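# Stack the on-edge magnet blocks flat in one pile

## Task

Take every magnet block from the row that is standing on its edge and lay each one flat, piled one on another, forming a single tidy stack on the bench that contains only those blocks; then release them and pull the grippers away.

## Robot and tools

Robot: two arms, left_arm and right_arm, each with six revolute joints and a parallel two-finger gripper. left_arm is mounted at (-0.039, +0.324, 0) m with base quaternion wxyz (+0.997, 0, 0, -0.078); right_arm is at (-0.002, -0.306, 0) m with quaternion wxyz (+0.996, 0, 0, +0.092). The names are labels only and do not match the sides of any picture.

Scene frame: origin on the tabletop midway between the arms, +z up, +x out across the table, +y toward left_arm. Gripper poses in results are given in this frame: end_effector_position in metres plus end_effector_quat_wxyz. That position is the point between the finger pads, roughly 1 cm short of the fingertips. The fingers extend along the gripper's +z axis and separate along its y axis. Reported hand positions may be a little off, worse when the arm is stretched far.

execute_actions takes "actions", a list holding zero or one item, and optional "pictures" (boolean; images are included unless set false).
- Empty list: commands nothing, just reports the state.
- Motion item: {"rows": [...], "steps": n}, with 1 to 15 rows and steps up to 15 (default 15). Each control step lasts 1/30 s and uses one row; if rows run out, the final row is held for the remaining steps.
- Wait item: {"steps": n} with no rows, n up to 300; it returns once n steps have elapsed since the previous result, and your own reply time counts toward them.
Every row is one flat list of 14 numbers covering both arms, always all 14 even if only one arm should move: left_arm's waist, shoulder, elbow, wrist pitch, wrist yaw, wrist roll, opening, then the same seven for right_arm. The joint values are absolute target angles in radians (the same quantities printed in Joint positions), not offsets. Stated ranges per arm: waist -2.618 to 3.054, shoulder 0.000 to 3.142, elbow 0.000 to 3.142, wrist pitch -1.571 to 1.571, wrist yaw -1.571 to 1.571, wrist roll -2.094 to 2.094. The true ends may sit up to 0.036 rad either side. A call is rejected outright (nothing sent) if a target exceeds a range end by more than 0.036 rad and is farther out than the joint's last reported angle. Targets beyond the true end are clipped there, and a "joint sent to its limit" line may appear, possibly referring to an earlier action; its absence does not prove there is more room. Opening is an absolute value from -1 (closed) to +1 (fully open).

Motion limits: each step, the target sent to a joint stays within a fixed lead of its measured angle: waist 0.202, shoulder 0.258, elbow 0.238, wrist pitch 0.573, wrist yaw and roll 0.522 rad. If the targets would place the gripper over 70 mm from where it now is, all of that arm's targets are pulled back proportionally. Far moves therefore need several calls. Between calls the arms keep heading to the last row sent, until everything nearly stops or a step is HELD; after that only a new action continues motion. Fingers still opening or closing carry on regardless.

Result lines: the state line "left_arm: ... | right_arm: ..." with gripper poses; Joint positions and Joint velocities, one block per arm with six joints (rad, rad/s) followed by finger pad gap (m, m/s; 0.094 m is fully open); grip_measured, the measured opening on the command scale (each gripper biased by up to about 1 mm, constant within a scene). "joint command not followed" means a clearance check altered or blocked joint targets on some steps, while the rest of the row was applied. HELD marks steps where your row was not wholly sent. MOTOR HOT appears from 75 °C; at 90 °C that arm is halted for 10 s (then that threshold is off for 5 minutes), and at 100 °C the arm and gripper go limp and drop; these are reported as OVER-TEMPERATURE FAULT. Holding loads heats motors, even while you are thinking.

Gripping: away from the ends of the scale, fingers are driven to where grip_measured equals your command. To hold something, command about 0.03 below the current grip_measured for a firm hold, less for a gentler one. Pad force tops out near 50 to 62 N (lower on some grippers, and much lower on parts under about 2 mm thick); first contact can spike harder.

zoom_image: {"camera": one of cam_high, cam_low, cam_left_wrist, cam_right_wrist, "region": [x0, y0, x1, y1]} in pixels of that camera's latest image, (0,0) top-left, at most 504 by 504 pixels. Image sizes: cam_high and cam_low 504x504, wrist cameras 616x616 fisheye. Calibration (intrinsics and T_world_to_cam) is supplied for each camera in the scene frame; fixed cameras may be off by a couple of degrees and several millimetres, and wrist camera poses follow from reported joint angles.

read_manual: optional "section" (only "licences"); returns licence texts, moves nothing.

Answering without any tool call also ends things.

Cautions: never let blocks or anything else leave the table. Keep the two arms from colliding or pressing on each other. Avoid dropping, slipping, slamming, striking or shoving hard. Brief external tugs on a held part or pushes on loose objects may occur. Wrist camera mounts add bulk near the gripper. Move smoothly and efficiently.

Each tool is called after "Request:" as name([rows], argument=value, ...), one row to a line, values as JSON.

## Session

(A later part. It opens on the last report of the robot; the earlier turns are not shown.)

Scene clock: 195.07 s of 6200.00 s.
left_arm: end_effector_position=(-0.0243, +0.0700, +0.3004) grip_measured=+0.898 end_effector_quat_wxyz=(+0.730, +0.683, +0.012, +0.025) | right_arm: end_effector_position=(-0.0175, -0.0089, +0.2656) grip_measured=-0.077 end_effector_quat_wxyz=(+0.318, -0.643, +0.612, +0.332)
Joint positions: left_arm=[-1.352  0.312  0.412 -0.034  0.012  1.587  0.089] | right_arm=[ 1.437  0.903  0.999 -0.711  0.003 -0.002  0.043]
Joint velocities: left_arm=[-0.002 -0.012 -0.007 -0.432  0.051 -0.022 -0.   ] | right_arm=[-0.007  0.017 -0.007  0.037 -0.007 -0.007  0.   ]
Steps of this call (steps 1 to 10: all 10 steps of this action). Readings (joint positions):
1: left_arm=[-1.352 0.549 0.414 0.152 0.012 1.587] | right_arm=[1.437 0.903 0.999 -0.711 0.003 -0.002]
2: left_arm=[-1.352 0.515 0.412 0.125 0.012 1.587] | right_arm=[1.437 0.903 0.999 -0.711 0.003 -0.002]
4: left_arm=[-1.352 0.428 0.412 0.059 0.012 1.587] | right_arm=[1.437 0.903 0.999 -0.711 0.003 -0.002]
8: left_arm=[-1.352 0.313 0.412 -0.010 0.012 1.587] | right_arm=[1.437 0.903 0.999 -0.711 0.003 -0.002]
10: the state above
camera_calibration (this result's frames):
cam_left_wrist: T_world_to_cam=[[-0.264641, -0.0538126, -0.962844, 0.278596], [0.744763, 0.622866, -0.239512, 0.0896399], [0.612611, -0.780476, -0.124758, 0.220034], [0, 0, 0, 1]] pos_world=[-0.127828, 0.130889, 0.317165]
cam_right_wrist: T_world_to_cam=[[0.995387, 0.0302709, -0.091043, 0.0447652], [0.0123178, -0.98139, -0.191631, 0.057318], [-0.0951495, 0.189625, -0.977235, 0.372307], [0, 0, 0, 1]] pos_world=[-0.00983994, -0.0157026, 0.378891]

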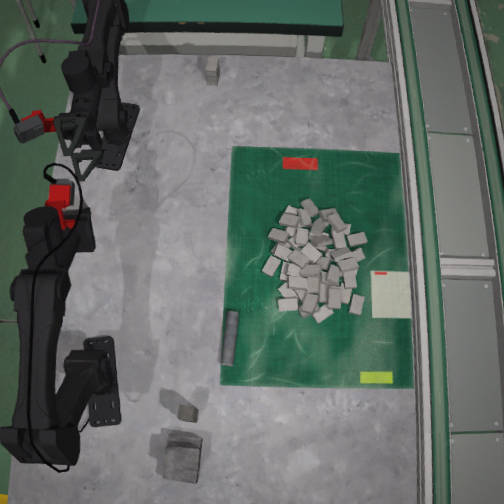

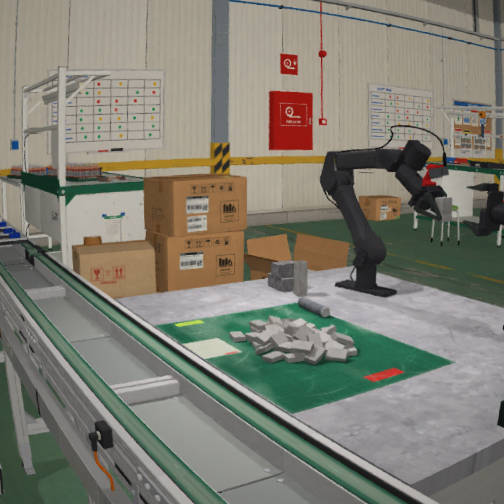

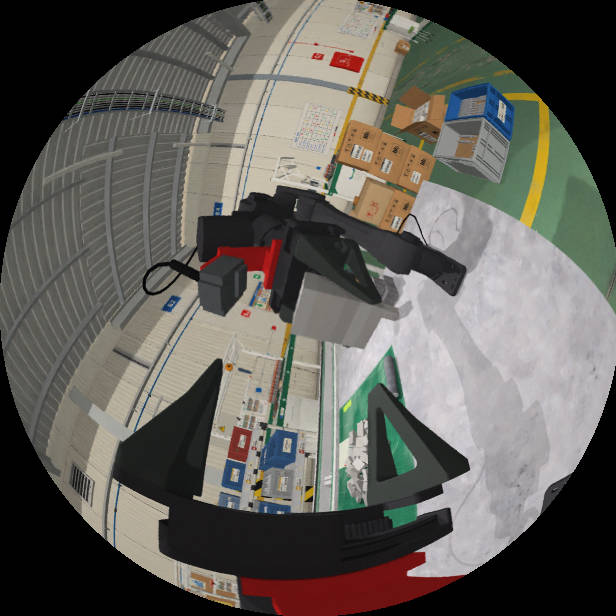

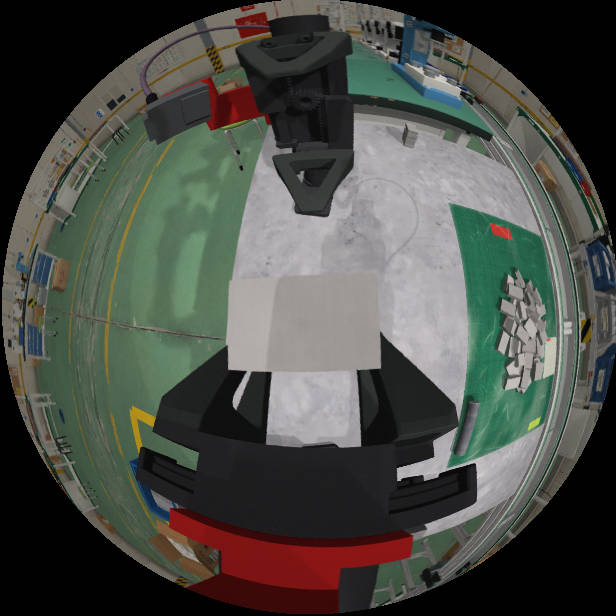

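Request:
execute_actions([
  {"rows":[[-1.25,0.3,0.4,-0.1,0,1.5,1,1.43,0.89,1.03,-0.59,0,0,-0.13],[-1.15,0.3,0.4,-0.1,0,1.4,1,1.42,0.9,1.022,-0.565,0,0,-0.13],[-1.05,0.3,0.4,-0.1,0,1.3,1,1.41,0.91,1.012,-0.54,0,0,-0.13],[-0.95,0.3,0.4,-0.1,0,1.2,1,1.4,0.922,1.002,-0.51,0,0,-0.13],[-0.85,0.3,0.4,-0.1,0,1.1,1,1.39,0.936,0.99,-0.48,0,0,-0.13],[-0.75,0.3,0.4,-0.1,0,1.0,1,1.38,0.953,0.977,-0.45,0,0,-0.13],[-0.65,0.3,0.4,-0.1,0,0.9,1,1.37,0.97,0.964,-0.42,0,0,-0.13],[-0.55,0.3,0.4,-0.1,0,0.8,1,1.36,0.987,0.951,-0.39,0,0,-0.13],[-0.45,0.3,0.4,-0.1,0,0.7,1,1.35,1.004,0.938,-0.36,0,0,-0.13],[-0.35,0.3,0.4,-0.1,0,0.6,1,1.34,1.021,0.925,-0.33,0,0,-0.13],[-0.25,0.3,0.4,-0.1,0,0.5,1,1.33,1.038,0.912,-0.3,0,0,-0.13],[-0.15,0.3,0.4,-0.1,0,0.5,1,1.32,1.055,0.899,-0.27,0,0,-0.13],[-0.05,0.3,0.4,-0.1,0,0.5,1,1.31,1.072,0.886,-0.24,0,0,-0.13],[0,0.3,0.4,-0.1,0,0.5,1,1.3,1.089,0.873,-0.21,0,0,-0.13],[0,0.3,0.4,-0.1,0,0.5,1,1.29,1.106,0.86,-0.18,0,0,-0.13]]},
], pictures=false)

Request:
execute_actions([
  {"rows":[[0,0.3,0.4,-0.1,0,0.5,1,1.28,1.123,0.847,-0.15,0,0,-0.13],[0,0.3,0.4,-0.1,0,0.5,1,1.27,1.14,0.834,-0.12,0,0,-0.13],[0,0.3,0.4,-0.1,0,0.5,1,1.26,1.157,0.821,-0.09,0,0,-0.13],[0,0.3,0.4,-0.1,0,0.5,1,1.25,1.174,0.808,-0.06,0,0,-0.13],[0,0.3,0.4,-0.1,0,0.5,1,1.24,1.191,0.795,-0.03,0,0,-0.13],[0,0.3,0.4,-0.1,0,0.5,1,1.23,1.208,0.782,0,0,0,-0.13],[0,0.3,0.4,-0.1,0,0.5,1,1.22,1.225,0.769,0.03,0,0,-0.13],[0,0.3,0.4,-0.1,0,0.5,1,1.21,1.242,0.756,0.06,0,0,-0.13],[0,0.3,0.4,-0.1,0,0.5,1,1.2,1.259,0.743,0.09,0,0,-0.13],[0,0.3,0.4,-0.1,0,0.5,1,1.195,1.276,0.73,0.12,0,0,-0.13],[0,0.3,0.4,-0.1,0,0.5,1,1.19,1.293,0.717,0.15,0,0,-0.13],[0,0.3,0.4,-0.1,0,0.5,1,1.19,1.31,0.704,0.18,0,0,-0.13],[0,0.3,0.4,-0.1,0,0.5,1,1.19,1.327,0.691,0.21,0,0,-0.13],[0,0.3,0.4,-0.1,0,0.5,1,1.19,1.344,0.678,0.24,0,0,-0.13],[0,0.3,0.4,-0.1,0,0.5,1,1.19,1.361,0.665,0.27,0,0,-0.13]]},
], pictures=false)

Request:
execute_actions([
  {"rows":[[0,0.3,0.4,-0.1,0,0.5,1,1.19,1.378,0.652,0.3,0,0,-0.13],[0,0.3,0.4,-0.1,0,0.5,1,1.19,1.395,0.639,0.33,0,0,-0.13],[0,0.3,0.4,-0.1,0,0.5,1,1.19,1.412,0.626,0.36,0,0,-0.13],[0,0.3,0.4,-0.1,0,0.5,1,1.19,1.429,0.613,0.39,0,0,-0.13],[0,0.3,0.4,-0.1,0,0.5,1,1.19,1.446,0.6,0.42,0,0,-0.13],[0,0.3,0.4,-0.1,0,0.5,1,1.19,1.463,0.587,0.45,0,0,-0.13],[0,0.3,0.4,-0.1,0,0.5,1,1.19,1.48,0.574,0.48,0,0,-0.13],[0,0.3,0.4,-0.1,0,0.5,1,1.19,1.495,0.562,0.505,0,0,-0.13],[0,0.3,0.4,-0.1,0,0.5,1,1.19,1.51,0.55,0.53,0,0,-0.13],[0,0.3,0.4,-0.1,0,0.5,1,1.19,1.522,0.54,0.55,0,0,-0.13],[0,0.3,0.4,-0.1,0,0.5,1,1.19,1.534,0.53,0.565,0,0,-0.13],[0,0.3,0.4,-0.1,0,0.5,1,1.19,1.544,0.522,0.575,0,0,-0.13],[0,0.3,0.4,-0.1,0,0.5,1,1.19,1.552,0.515,0.585,0,0,-0.13],[0,0.3,0.4,-0.1,0,0.5,1,1.19,1.56,0.51,0.59,0,0,-0.13]]},
], pictures=false)

Request:
execute_actions([
  {"steps":15},
])

Scene clock: 236.80 s of 6200.00 s.
left_arm: end_effector_position=(+0.1817, +0.1966, +0.2870) grip_measured=+1.000 end_effector_quat_wxyz=(+0.710, +0.396, +0.580, +0.051) | right_arm: end_effector_position=(+0.0210, +0.0413, +0.2054) grip_measured=-0.077 end_effector_quat_wxyz=(+0.326, -0.611, +0.654, +0.304)
Joint positions: left_arm=[-0.37   0.312  0.412 -0.087  0.002  0.671  0.094] | right_arm=[ 1.317  1.089  0.859 -0.417 -0.    -0.002  0.043]
Joint velocities: left_arm=[ 2.078  0.002 -0.022 -0.022  0.022 -1.077  0.   ] | right_arm=[-0.295  0.52  -0.437  0.755  0.022  0.007 -0.001]
Steps of this call (steps 1 to 30: the robot went on to your last target; steps 31 to 90: nothing new was sent; then 38.23 s passed at rest; steps 91 to 105: all 15 steps of this action). Readings (joint positions):
91: left_arm=[-1.339 0.312 0.412 -0.085 0.016 1.578] | right_arm=[1.437 0.903 0.999 -0.711 0.003 -0.002]
92: left_arm=[-1.294 0.312 0.412 -0.085 0.021 1.553] | right_arm=[1.436 0.903 0.999 -0.710 0.003 -0.002]
94: left_arm=[-1.155 0.312 0.412 -0.086 0.018 1.460] | right_arm=[1.427 0.907 0.995 -0.695 0.000 -0.002]
98: left_arm=[-0.870 0.312 0.412 -0.087 0.009 1.170] | right_arm=[1.388 0.950 0.964 -0.604 -0.000 -0.002]
105: the state above

Scene clock: 237.30 s of 6200.00 s.
left_arm: end_effector_position=(+0.2128, +0.2844, +0.2870) grip_measured=+1.000 end_effector_quat_wxyz=(+0.700, +0.231, +0.663, +0.126) | right_arm: end_effector_position=(+0.0706, +0.0740, +0.1192) grip_measured=-0.077 end_effector_quat_wxyz=(+0.343, -0.570, +0.691, +0.282)
Joint positions: left_arm=[-0.01   0.312  0.412 -0.087 -0.007  0.513  0.094] | right_arm=[ 1.196  1.343  0.669  0.024  0.002 -0.002  0.043]
Joint velocities: left_arm=[ 0.002  0.002  0.007  0.051  0.007 -0.022  0.   ] | right_arm=[-0.012  0.471 -0.383  0.93  -0.007  0.022  0.   ]
Steps of this call (steps 1 to 15: all 15 steps of this action). Readings (joint positions):
1: left_arm=[-0.298 0.312 0.412 -0.087 0.002 0.639] | right_arm=[1.307 1.107 0.844 -0.392 -0.000 -0.002]
2: left_arm=[-0.227 0.312 0.412 -0.087 0.002 0.612] | right_arm=[1.297 1.125 0.830 -0.365 -0.000 -0.002]
4: left_arm=[-0.091 0.312 0.412 -0.087 -0.001 0.574] | right_arm=[1.277 1.159 0.803 -0.311 -0.001 -0.002]
8: left_arm=[-0.010 0.312 0.412 -0.087 -0.007 0.534] | right_arm=[1.237 1.225 0.755 -0.192 -0.001 -0.002]
15: the state above

Scene clock: 237.80 s of 6200.00 s.
left_arm: end_effector_position=(+0.2128, +0.2844, +0.2870) grip_measured=+1.000 end_effector_quat_wxyz=(+0.701, +0.230, +0.664, +0.124) | right_arm: end_effector_position=(+0.0701, +0.0712, +0.0423) grip_measured=-0.077 end_effector_quat_wxyz=(+0.337, -0.573, +0.694, +0.277)
Joint positions: left_arm=[-0.01   0.312  0.412 -0.087 -0.007  0.508  0.094] | right_arm=[ 1.196  1.567  0.496  0.403  0.002 -0.002  0.043]
Joint velocities: left_arm=[ 0.002 -0.002 -0.002  0.022 -0.007 -0.037  0.   ] | right_arm=[ 0.002  0.198 -0.164  0.33  -0.007  0.037  0.   ]
Steps of this call (steps 1 to 15: all 15 steps of this action). Readings (joint positions):
1: left_arm=[-0.010 0.312 0.412 -0.087 -0.007 0.513] | right_arm=[1.196 1.360 0.656 0.054 0.002 -0.002]
2: left_arm=[-0.010 0.312 0.412 -0.087 -0.007 0.512] | right_arm=[1.196 1.377 0.643 0.084 0.002 -0.002]
4: left_arm=[-0.010 0.312 0.412 -0.087 -0.007 0.510] | right_arm=[1.196 1.412 0.617 0.142 0.002 -0.002]
8: left_arm=[-0.010 0.312 0.412 -0.087 -0.007 0.509] | right_arm=[1.196 1.480 0.565 0.259 0.002 -0.002]
15: the state above

Scene clock: 238.30 s of 6200.00 s.
left_arm: end_effector_position=(+0.2128, +0.2844, +0.2870) grip_measured=+1.000 end_effector_quat_wxyz=(+0.701, +0.230, +0.664, +0.124) | right_arm: end_effector_position=(+0.0711, +0.0766, +0.0478) grip_measured=-0.077 end_effector_quat_wxyz=(+0.352, -0.567, +0.686, +0.289)
Joint positions: left_arm=[-0.01   0.312  0.412 -0.087 -0.007  0.508  0.094] | right_arm=[ 1.196  1.576  0.487  0.465  0.002 -0.002  0.043]
Joint velocities: left_arm=[ 0.007 -0.007  0.002 -0.007 -0.022  0.007  0.   ] | right_arm=[ 0.017 -0.022  0.002 -0.007  0.037  0.007 -0.001]
Steps of this call (steps 1 to 15: the robot went on to your last target). Readings (joint positions):
1: left_arm=[-0.010 0.312 0.412 -0.087 -0.007 0.508] | right_arm=[1.196 1.572 0.491 0.411 0.002 -0.002]
2: left_arm=[-0.010 0.312 0.412 -0.087 -0.007 0.508] | right_arm=[1.196 1.575 0.489 0.416 0.002 -0.002]
4: left_arm=[-0.010 0.312 0.412 -0.087 -0.007 0.508] | right_arm=[1.196 1.576 0.487 0.425 0.002 -0.002]
8: left_arm=[-0.010 0.312 0.412 -0.087 -0.007 0.508] | right_arm=[1.196 1.576 0.487 0.452 0.002 -0.002]
15: the state above
camera_calibration (this result's frames):
cam_left_wrist: T_world_to_cam=[[-0.174615, -0.959938, -0.219155, 0.365127], [-0.551345, 0.279732, -0.785983, 0.306564], [0.815799, -0.0164148, -0.578103, 0.110019], [0, 0, 0, 1]] pos_world=[0.143026, 0.26655, 0.384576]
cam_right_wrist: T_world_to_cam=[[0.973845, -0.207863, -0.0917534, -0.0460849], [-0.221659, -0.957873, -0.182611, 0.11286], [-0.0499299, 0.198173, -0.978894, 0.147969], [0, 0, 0, 1]] pos_world=[0.0772841, 0.0692023, 0.161227]

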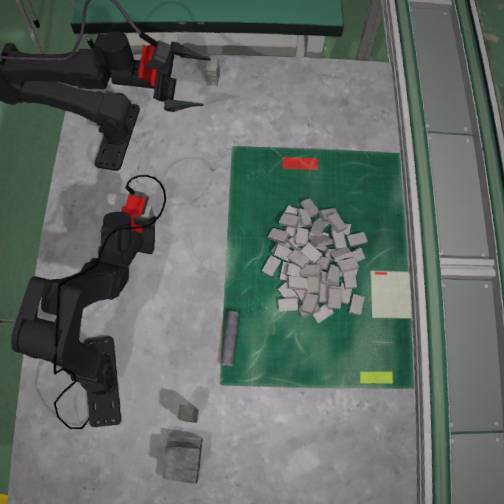

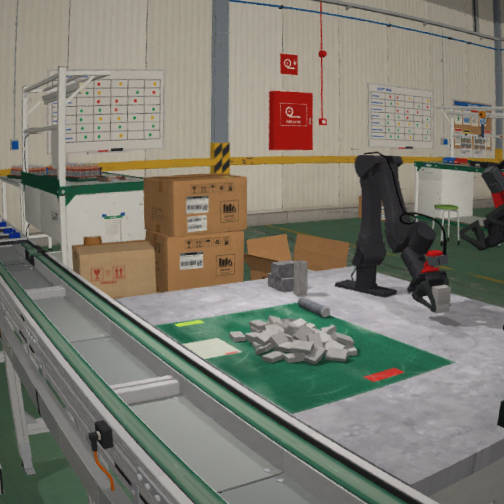

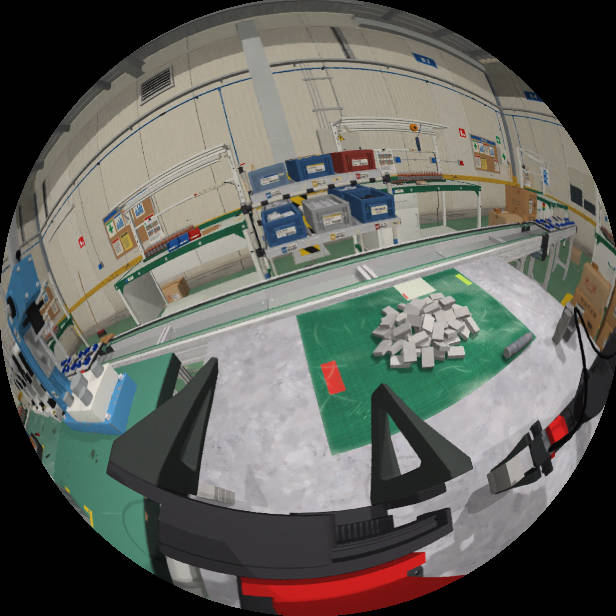

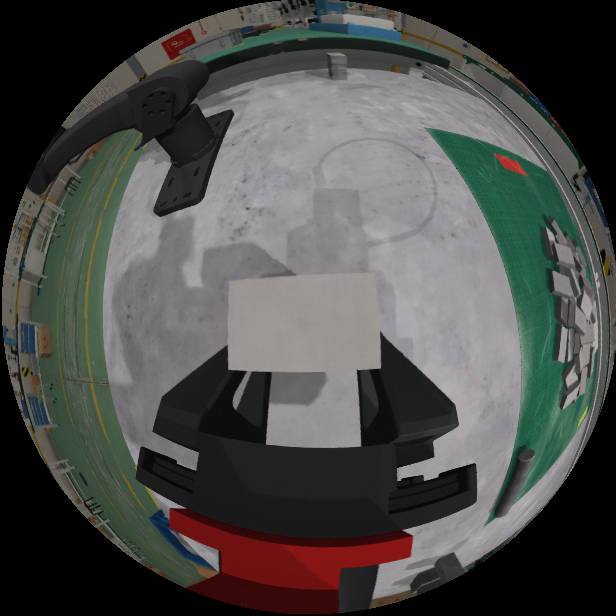

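Request:
execute_actions([
  {"rows":[[0,0.3,0.4,-0.1,0,0.5,1,1.19,1.57,0.51,0.615,0,0,-0.13],[0,0.3,0.4,-0.1,0,0.5,1,1.19,1.582,0.51,0.635,0,0,-0.13],[0,0.3,0.4,-0.1,0,0.5,1,1.19,1.594,0.51,0.65,0,0,-0.13],[0,0.3,0.4,-0.1,0,0.5,1,1.19,1.606,0.51,0.665,0,0,-0.13],[0,0.3,0.4,-0.1,0,0.5,1,1.19,1.618,0.51,0.68,0,0,-0.13],[0,0.3,0.4,-0.1,0,0.5,1,1.19,1.63,0.51,0.692,0,0,-0.13],[0,0.3,0.4,-0.1,0,0.5,1,1.19,1.642,0.51,0.704,0,0,-0.13],[0,0.3,0.4,-0.1,0,0.5,1,1.19,1.654,0.51,0.716,0,0,-0.13],[0,0.3,0.4,-0.1,0,0.5,1,1.19,1.666,0.51,0.728,0,0,-0.13],[0,0.3,0.4,-0.1,0,0.5,1,1.19,1.678,0.51,0.74,0,0,-0.13],[0,0.3,0.4,-0.1,0,0.5,1,1.19,1.69,0.51,0.75,0,0,-0.13],[0,0.3,0.4,-0.1,0,0.5,1,1.19,1.7,0.51,0.755,0,0,-0.13],[0,0.3,0.4,-0.1,0,0.5,1,1.19,1.71,0.51,0.755,0,0,-0.13],[0,0.3,0.4,-0.1,0,0.5,1,1.19,1.717,0.51,0.755,0,0,-0.13],[0,0.3,0.4,-0.1,0,0.5,1,1.19,1.724,0.51,0.755,0,0,-0.13]]},
], pictures=false)

Request:
execute_actions([
  {"steps":12},
])

Request:
zoom_image(camera="cam_low", region=[400, 260, 490, 350])

Scene clock: 255.90 s of 6200.00 s.
left_arm: end_effector_position=(+0.2128, +0.2844, +0.2870) grip_measured=+1.000 end_effector_quat_wxyz=(+0.701, +0.230, +0.664, +0.124) | right_arm: end_effector_position=(+0.0728, +0.0851, +0.0222) grip_measured=-0.077 end_effector_quat_wxyz=(+0.352, -0.567, +0.687, +0.288)
Joint positions: left_arm=[-0.01   0.312  0.412 -0.087 -0.007  0.508  0.094] | right_arm=[ 1.196  1.722  0.487  0.609  0.002 -0.002  0.043]
Joint velocities: left_arm=[ 0.002  0.007 -0.002 -0.022 -0.066 -0.037  0.   ] | right_arm=[-0.007  0.227  0.007  0.051  0.007  0.007  0.   ]
Steps of this call (steps 1 to 15: the robot went on to your last target; steps 16 to 90: nothing new was sent; then 14.10 s passed at rest; steps 91 to 105: all 15 steps of this action). Readings (joint positions):
91: left_arm=[-0.010 0.312 0.412 -0.087 -0.007 0.508] | right_arm=[1.196 1.576 0.487 0.467 0.002 -0.002]
92: left_arm=[-0.010 0.312 0.412 -0.087 -0.007 0.508] | right_arm=[1.196 1.578 0.487 0.472 0.002 -0.002]
94: left_arm=[-0.010 0.312 0.412 -0.087 -0.007 0.508] | right_arm=[1.196 1.592 0.487 0.497 0.002 -0.002]
98: left_arm=[-0.010 0.312 0.412 -0.087 -0.007 0.508] | right_arm=[1.196 1.640 0.487 0.549 0.002 -0.002]
105: the state above

Scene clock: 256.30 s of 6200.00 s.
left_arm: end_effector_position=(+0.2128, +0.2844, +0.2870) grip_measured=+1.000 end_effector_quat_wxyz=(+0.701, +0.230, +0.664, +0.124) | right_arm: end_effector_position=(+0.0731, +0.0867, +0.0208) grip_measured=-0.077 end_effector_quat_wxyz=(+0.354, -0.566, +0.686, +0.290)
Joint positions: left_arm=[-0.01   0.312  0.412 -0.087 -0.007  0.508  0.094] | right_arm=[ 1.196  1.737  0.487  0.629  0.002 -0.002  0.043]
Joint velocities: left_arm=[-0.007  0.002 -0.002  0.022  0.007 -0.066  0.   ] | right_arm=[ 0.002 -0.022 -0.007 -0.022  0.022 -0.007  0.   ]
Steps of this call (steps 1 to 12: the robot went on to your last target). Readings (joint positions):
1: left_arm=[-0.010 0.312 0.412 -0.087 -0.007 0.508] | right_arm=[1.196 1.729 0.487 0.612 0.002 -0.002]
2: left_arm=[-0.010 0.312 0.412 -0.087 -0.007 0.508] | right_arm=[1.196 1.734 0.487 0.613 0.002 -0.002]
4: left_arm=[-0.010 0.312 0.412 -0.087 -0.007 0.508] | right_arm=[1.196 1.737 0.487 0.616 0.002 -0.002]
8: left_arm=[-0.010 0.312 0.412 -0.087 -0.007 0.508] | right_arm=[1.196 1.737 0.487 0.626 0.002 -0.002]
12: the state above
camera_calibration (this result's frames):
cam_left_wrist: T_world_to_cam=[[-0.174633, -0.96002, -0.218782, 0.365048], [-0.551391, 0.279438, -0.786055, 0.306678], [0.815764, -0.0166366, -0.578145, 0.110102], [0, 0, 0, 1]] pos_world=[0.143032, 0.266587, 0.384587]
cam_right_wrist: T_world_to_cam=[[0.973912, -0.20752, -0.0918238, -0.0484093], [-0.221525, -0.957182, -0.186358, 0.118064], [-0.049219, 0.201838, -0.978181, 0.119183], [0, 0, 0, 1]] pos_world=[0.0791666, 0.0789073, 0.134139]

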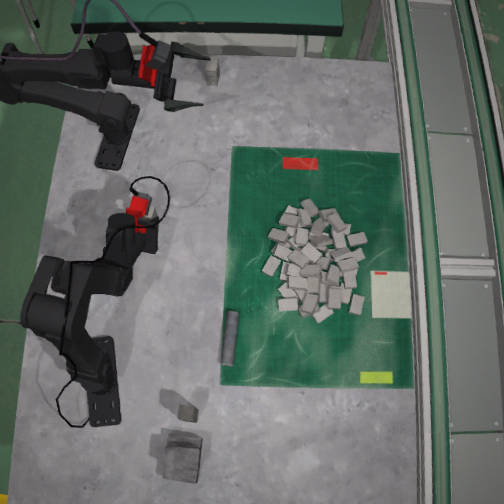

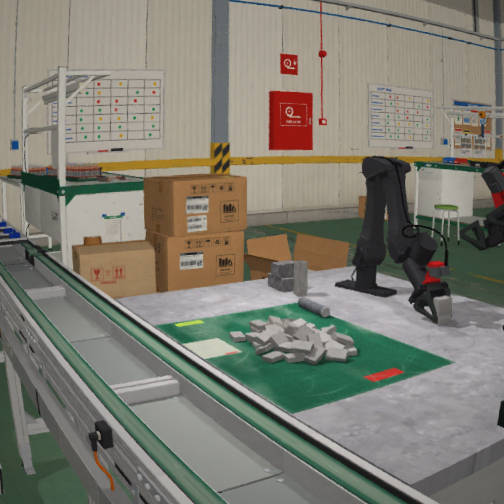

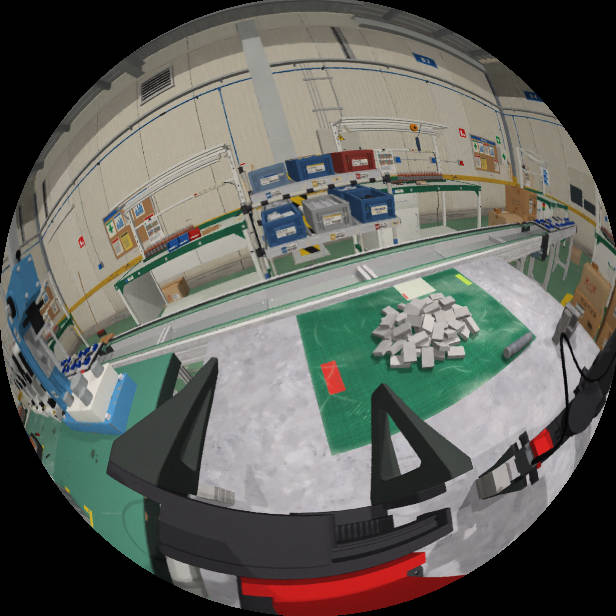

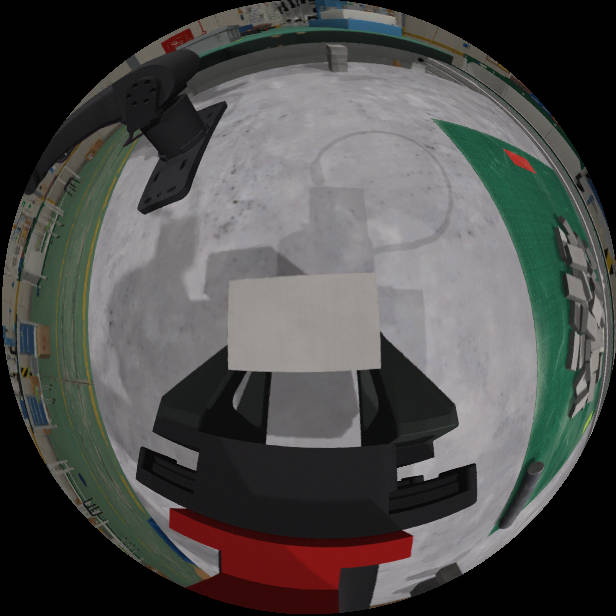

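Region (400, 260, 490, 350) of cam_low's 504x504 image, scaled by 5.600, with more detail than that image has.

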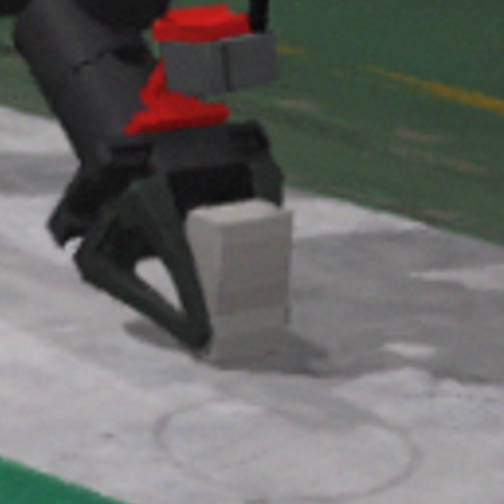

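Settle by unloading the wrist.

Request:
execute_actions([
  {"rows":[[0,0.3,0.4,-0.1,0,0.5,1,1.19,1.73,0.51,0.755,0,0,-0.13],[0,0.3,0.4,-0.1,0,0.5,1,1.19,1.735,0.51,0.755,0,0,-0.13],[0,0.3,0.4,-0.1,0,0.5,1,1.19,1.74,0.51,0.755,0,0,-0.13],[0,0.3,0.4,-0.1,0,0.5,1,1.19,1.745,0.51,0.755,0,0,-0.13],[0,0.3,0.4,-0.1,0,0.5,1,1.19,1.75,0.51,0.755,0,0,-0.13],[0,0.3,0.4,-0.1,0,0.5,1,1.19,1.75,0.51,0.745,0,0,-0.13],[0,0.3,0.4,-0.1,0,0.5,1,1.19,1.75,0.505,0.73,0,0,-0.13],[0,0.3,0.4,-0.1,0,0.5,1,1.19,1.75,0.5,0.715,0,0,-0.13],[0,0.3,0.4,-0.1,0,0.5,1,1.19,1.75,0.5,0.7,0,0,-0.13],[0,0.3,0.4,-0.1,0,0.5,1,1.19,1.75,0.5,0.68,0,0,-0.13],[0,0.3,0.4,-0.1,0,0.5,1,1.19,1.75,0.5,0.66,0,0,-0.13],[0,0.3,0.4,-0.1,0,0.5,1,1.19,1.75,0.5,0.64,0,0,-0.13]]},
], pictures=false)

Scene clock: 263.80 s of 6200.00 s.
left_arm: end_effector_position=(+0.2128, +0.2844, +0.2870) grip_measured=+1.000 end_effector_quat_wxyz=(+0.701, +0.230, +0.664, +0.124) | right_arm: end_effector_position=(+0.0730, +0.0862, +0.0162) grip_measured=-0.077 end_effector_quat_wxyz=(+0.351, -0.568, +0.687, +0.287)
Joint positions: left_arm=[-0.01   0.312  0.412 -0.087 -0.007  0.508  0.094] | right_arm=[ 1.196  1.753  0.487  0.637  0.002 -0.002  0.043]
Joint velocities: left_arm=[-0.012 -0.017 -0.012 -0.007  0.081  0.022  0.   ] | right_arm=[-0.032 -0.017 -0.007 -0.022  0.051 -0.037  0.   ]
Steps of this call (steps 1 to 30: the robot went on to your last target; steps 31 to 90: nothing new was sent; then 4.00 s passed at rest; steps 91 to 105: all 15 steps of this action). Readings (joint positions):
91: left_arm=[-0.010 0.312 0.412 -0.087 -0.007 0.508] | right_arm=[1.196 1.737 0.487 0.630 0.002 -0.002]
92: left_arm=[-0.010 0.312 0.412 -0.087 -0.007 0.508] | right_arm=[1.196 1.737 0.487 0.630 0.002 -0.002]
94: left_arm=[-0.010 0.312 0.412 -0.087 -0.007 0.508] | right_arm=[1.196 1.742 0.487 0.634 0.002 -0.002]
98: left_arm=[-0.010 0.312 0.412 -0.087 -0.007 0.508] | right_arm=[1.196 1.753 0.487 0.640 0.002 -0.002]
105: the state above

Request:
execute_actions([
  {"rows":[[0,0.3,0.4,-0.1,0,0.5,1,1.196,1.75,0.5,0.635,0,0,-0.09],[0,0.3,0.4,-0.1,0,0.5,1,1.196,1.75,0.5,0.635,0,0,-0.07],[0,0.3,0.4,-0.1,0,0.5,1,1.196,1.75,0.5,0.635,0,0,-0.04],[0,0.3,0.4,-0.1,0,0.5,1,1.196,1.75,0.5,0.635,0,0,0.05],[0,0.3,0.4,-0.1,0,0.5,1,1.196,1.75,0.5,0.635,0,0,0.4],[0,0.3,0.4,-0.1,0,0.5,1,1.196,1.73,0.49,0.62,0,0,0.5],[0,0.3,0.4,-0.1,0,0.5,1,1.196,1.68,0.48,0.57,0,0,0.5],[0,0.3,0.4,-0.1,0,0.5,1,1.196,1.63,0.47,0.52,0,0,0.5],[0,0.3,0.4,-0.1,0,0.5,1,1.196,1.57,0.46,0.46,0,0,0.5],[0,0.3,0.4,-0.1,0,0.5,1,1.196,1.51,0.45,0.4,0,0,0.5],[0,0.3,0.4,-0.1,0,0.5,1,1.196,1.45,0.44,0.34,0,0,0.5],[0,0.3,0.4,-0.1,0,0.5,1,1.196,1.39,0.43,0.28,0,0,0.5],[0,0.3,0.4,-0.1,0,0.5,1,1.196,1.33,0.42,0.23,0,0,0.5],[0,0.3,0.4,-0.1,0,0.5,1,1.196,1.27,0.41,0.18,0,0,0.5],[0,0.3,0.4,-0.1,0,0.5,1,1.196,1.2,0.4,0.13,0,0,0.5]]},
], pictures=false)

Request:
execute_actions([
  {"rows":[[0,0.3,0.4,-0.1,0,0.5,1,1.196,0.4,0.4,-0.5,0,0,0.5]]},
])

Request:
zoom_image(camera="cam_low", region=[415, 280, 475, 340])

Scene clock: 283.27 s of 6200.00 s.
left_arm: end_effector_position=(+0.2128, +0.2844, +0.2870) grip_measured=+1.000 end_effector_quat_wxyz=(+0.701, +0.230, +0.664, +0.124) | right_arm: end_effector_position=(+0.0674, +0.0576, +0.0932) grip_measured=+0.498 end_effector_quat_wxyz=(+0.380, -0.555, +0.672, +0.311)
Joint positions: left_arm=[-0.01   0.312  0.412 -0.087 -0.007  0.508  0.094] | right_arm=[ 1.196  1.331  0.438  0.349  0.002 -0.002  0.07 ]
Joint velocities: left_arm=[-0.012 -0.022 -0.012 -0.051  0.022 -0.007  0.   ] | right_arm=[-0.002 -1.878 -0.193 -1.267 -0.037 -0.007 -0.001]
Steps of this call (steps 1 to 15: the robot went on to your last target; steps 16 to 90: nothing new was sent; then 15.97 s passed at rest; steps 91 to 105: all 15 steps of this action). Readings (joint positions):
91: left_arm=[-0.010 0.312 0.412 -0.087 -0.007 0.508] | right_arm=[1.196 1.753 0.487 0.637 0.002 -0.002]
92: left_arm=[-0.010 0.312 0.412 -0.087 -0.007 0.508] | right_arm=[1.196 1.753 0.487 0.636 0.002 -0.002]
94: left_arm=[-0.010 0.312 0.412 -0.087 -0.007 0.508] | right_arm=[1.196 1.753 0.487 0.636 0.002 -0.002]
98: left_arm=[-0.010 0.312 0.412 -0.087 -0.007 0.508] | right_arm=[1.196 1.729 0.485 0.607 0.002 -0.002]
105: the state above

Scene clock: 283.77 s of 6200.00 s.
left_arm: end_effector_position=(+0.2128, +0.2844, +0.2870) grip_measured=+1.000 end_effector_quat_wxyz=(+0.701, +0.230, +0.664, +0.124) | right_arm: end_effector_position=(+0.0444, -0.0610, +0.1829) grip_measured=+0.498 end_effector_quat_wxyz=(+0.421, -0.534, +0.647, +0.346)
Joint positions: left_arm=[-0.01   0.312  0.412 -0.087 -0.007  0.508  0.094] | right_arm=[ 1.196  0.407  0.41  -0.421  0.002 -0.002  0.07 ]
Joint velocities: left_arm=[-0.007 -0.002  0.002 -0.022  0.007 -0.066  0.   ] | right_arm=[-0.012 -0.017  0.002 -0.491 -0.022  0.022 -0.001]
Steps of this call (steps 1 to 15: all 15 steps of this action). Readings (joint positions):
1: left_arm=[-0.010 0.312 0.412 -0.087 -0.007 0.508] | right_arm=[1.196 1.259 0.434 0.279 0.002 -0.002]
2: left_arm=[-0.010 0.312 0.412 -0.087 -0.007 0.508] | right_arm=[1.196 1.180 0.432 0.185 0.002 -0.002]
4: left_arm=[-0.010 0.312 0.412 -0.087 -0.007 0.508] | right_arm=[1.196 1.022 0.427 0.006 0.002 -0.002]
8: left_arm=[-0.010 0.312 0.412 -0.087 -0.007 0.508] | right_arm=[1.196 0.685 0.412 -0.283 0.002 -0.002]
15: the state above
camera_calibration (this result's frames):
cam_left_wrist: T_world_to_cam=[[-0.174633, -0.96002, -0.218782, 0.365048], [-0.551391, 0.279438, -0.786055, 0.306678], [0.815764, -0.0166366, -0.578145, 0.110102], [0, 0, 0, 1]] pos_world=[0.143032, 0.266587, 0.384587]
cam_right_wrist: T_world_to_cam=[[0.977562, -0.188873, -0.0932737, -0.035029], [-0.210294, -0.900727, -0.380089, 0.0389072], [-0.0122256, 0.391176, -0.920235, 0.305499], [0, 0, 0, 1]] pos_world=[0.0461599, -0.0910751, 0.292652]

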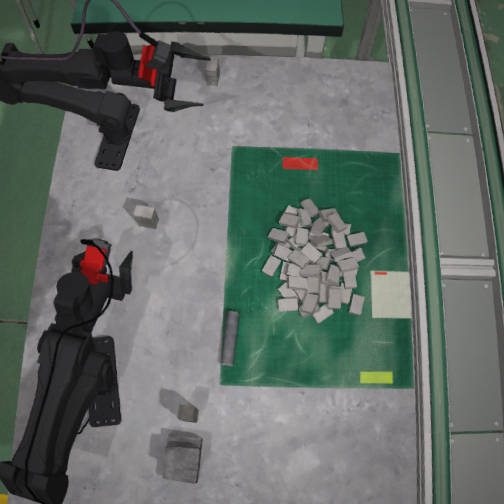

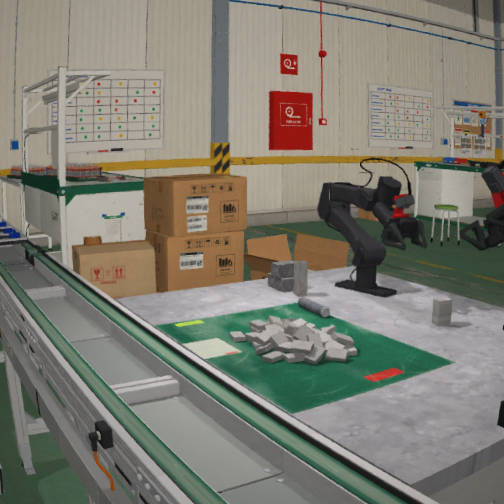

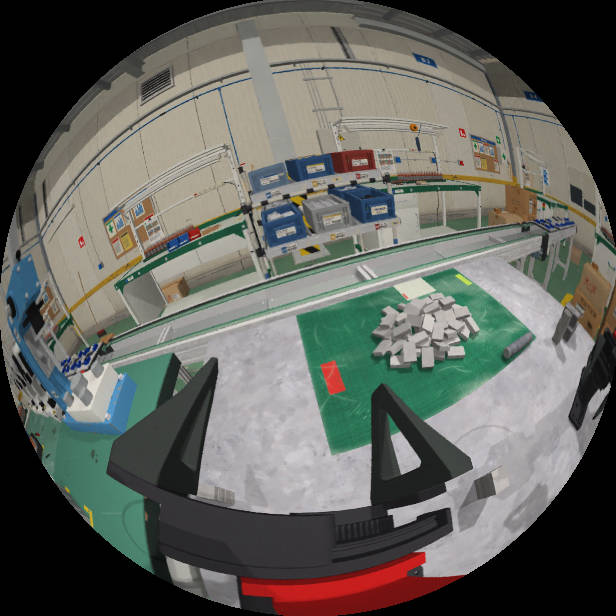

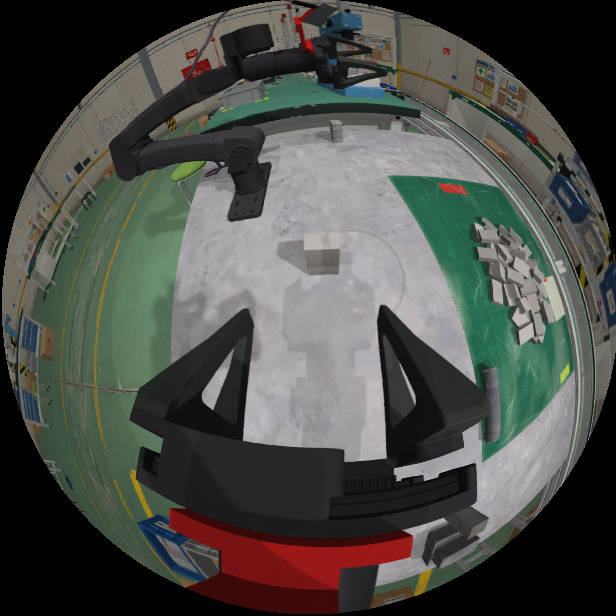

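Region (415, 280, 475, 340) of cam_low's 504x504 image, scaled by 8.400, with more detail than that image has.

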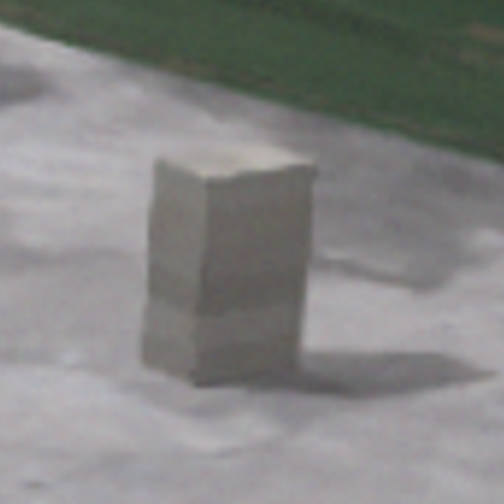

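Request:
finished_scene(scene=1)

The scene is finished: the task was done.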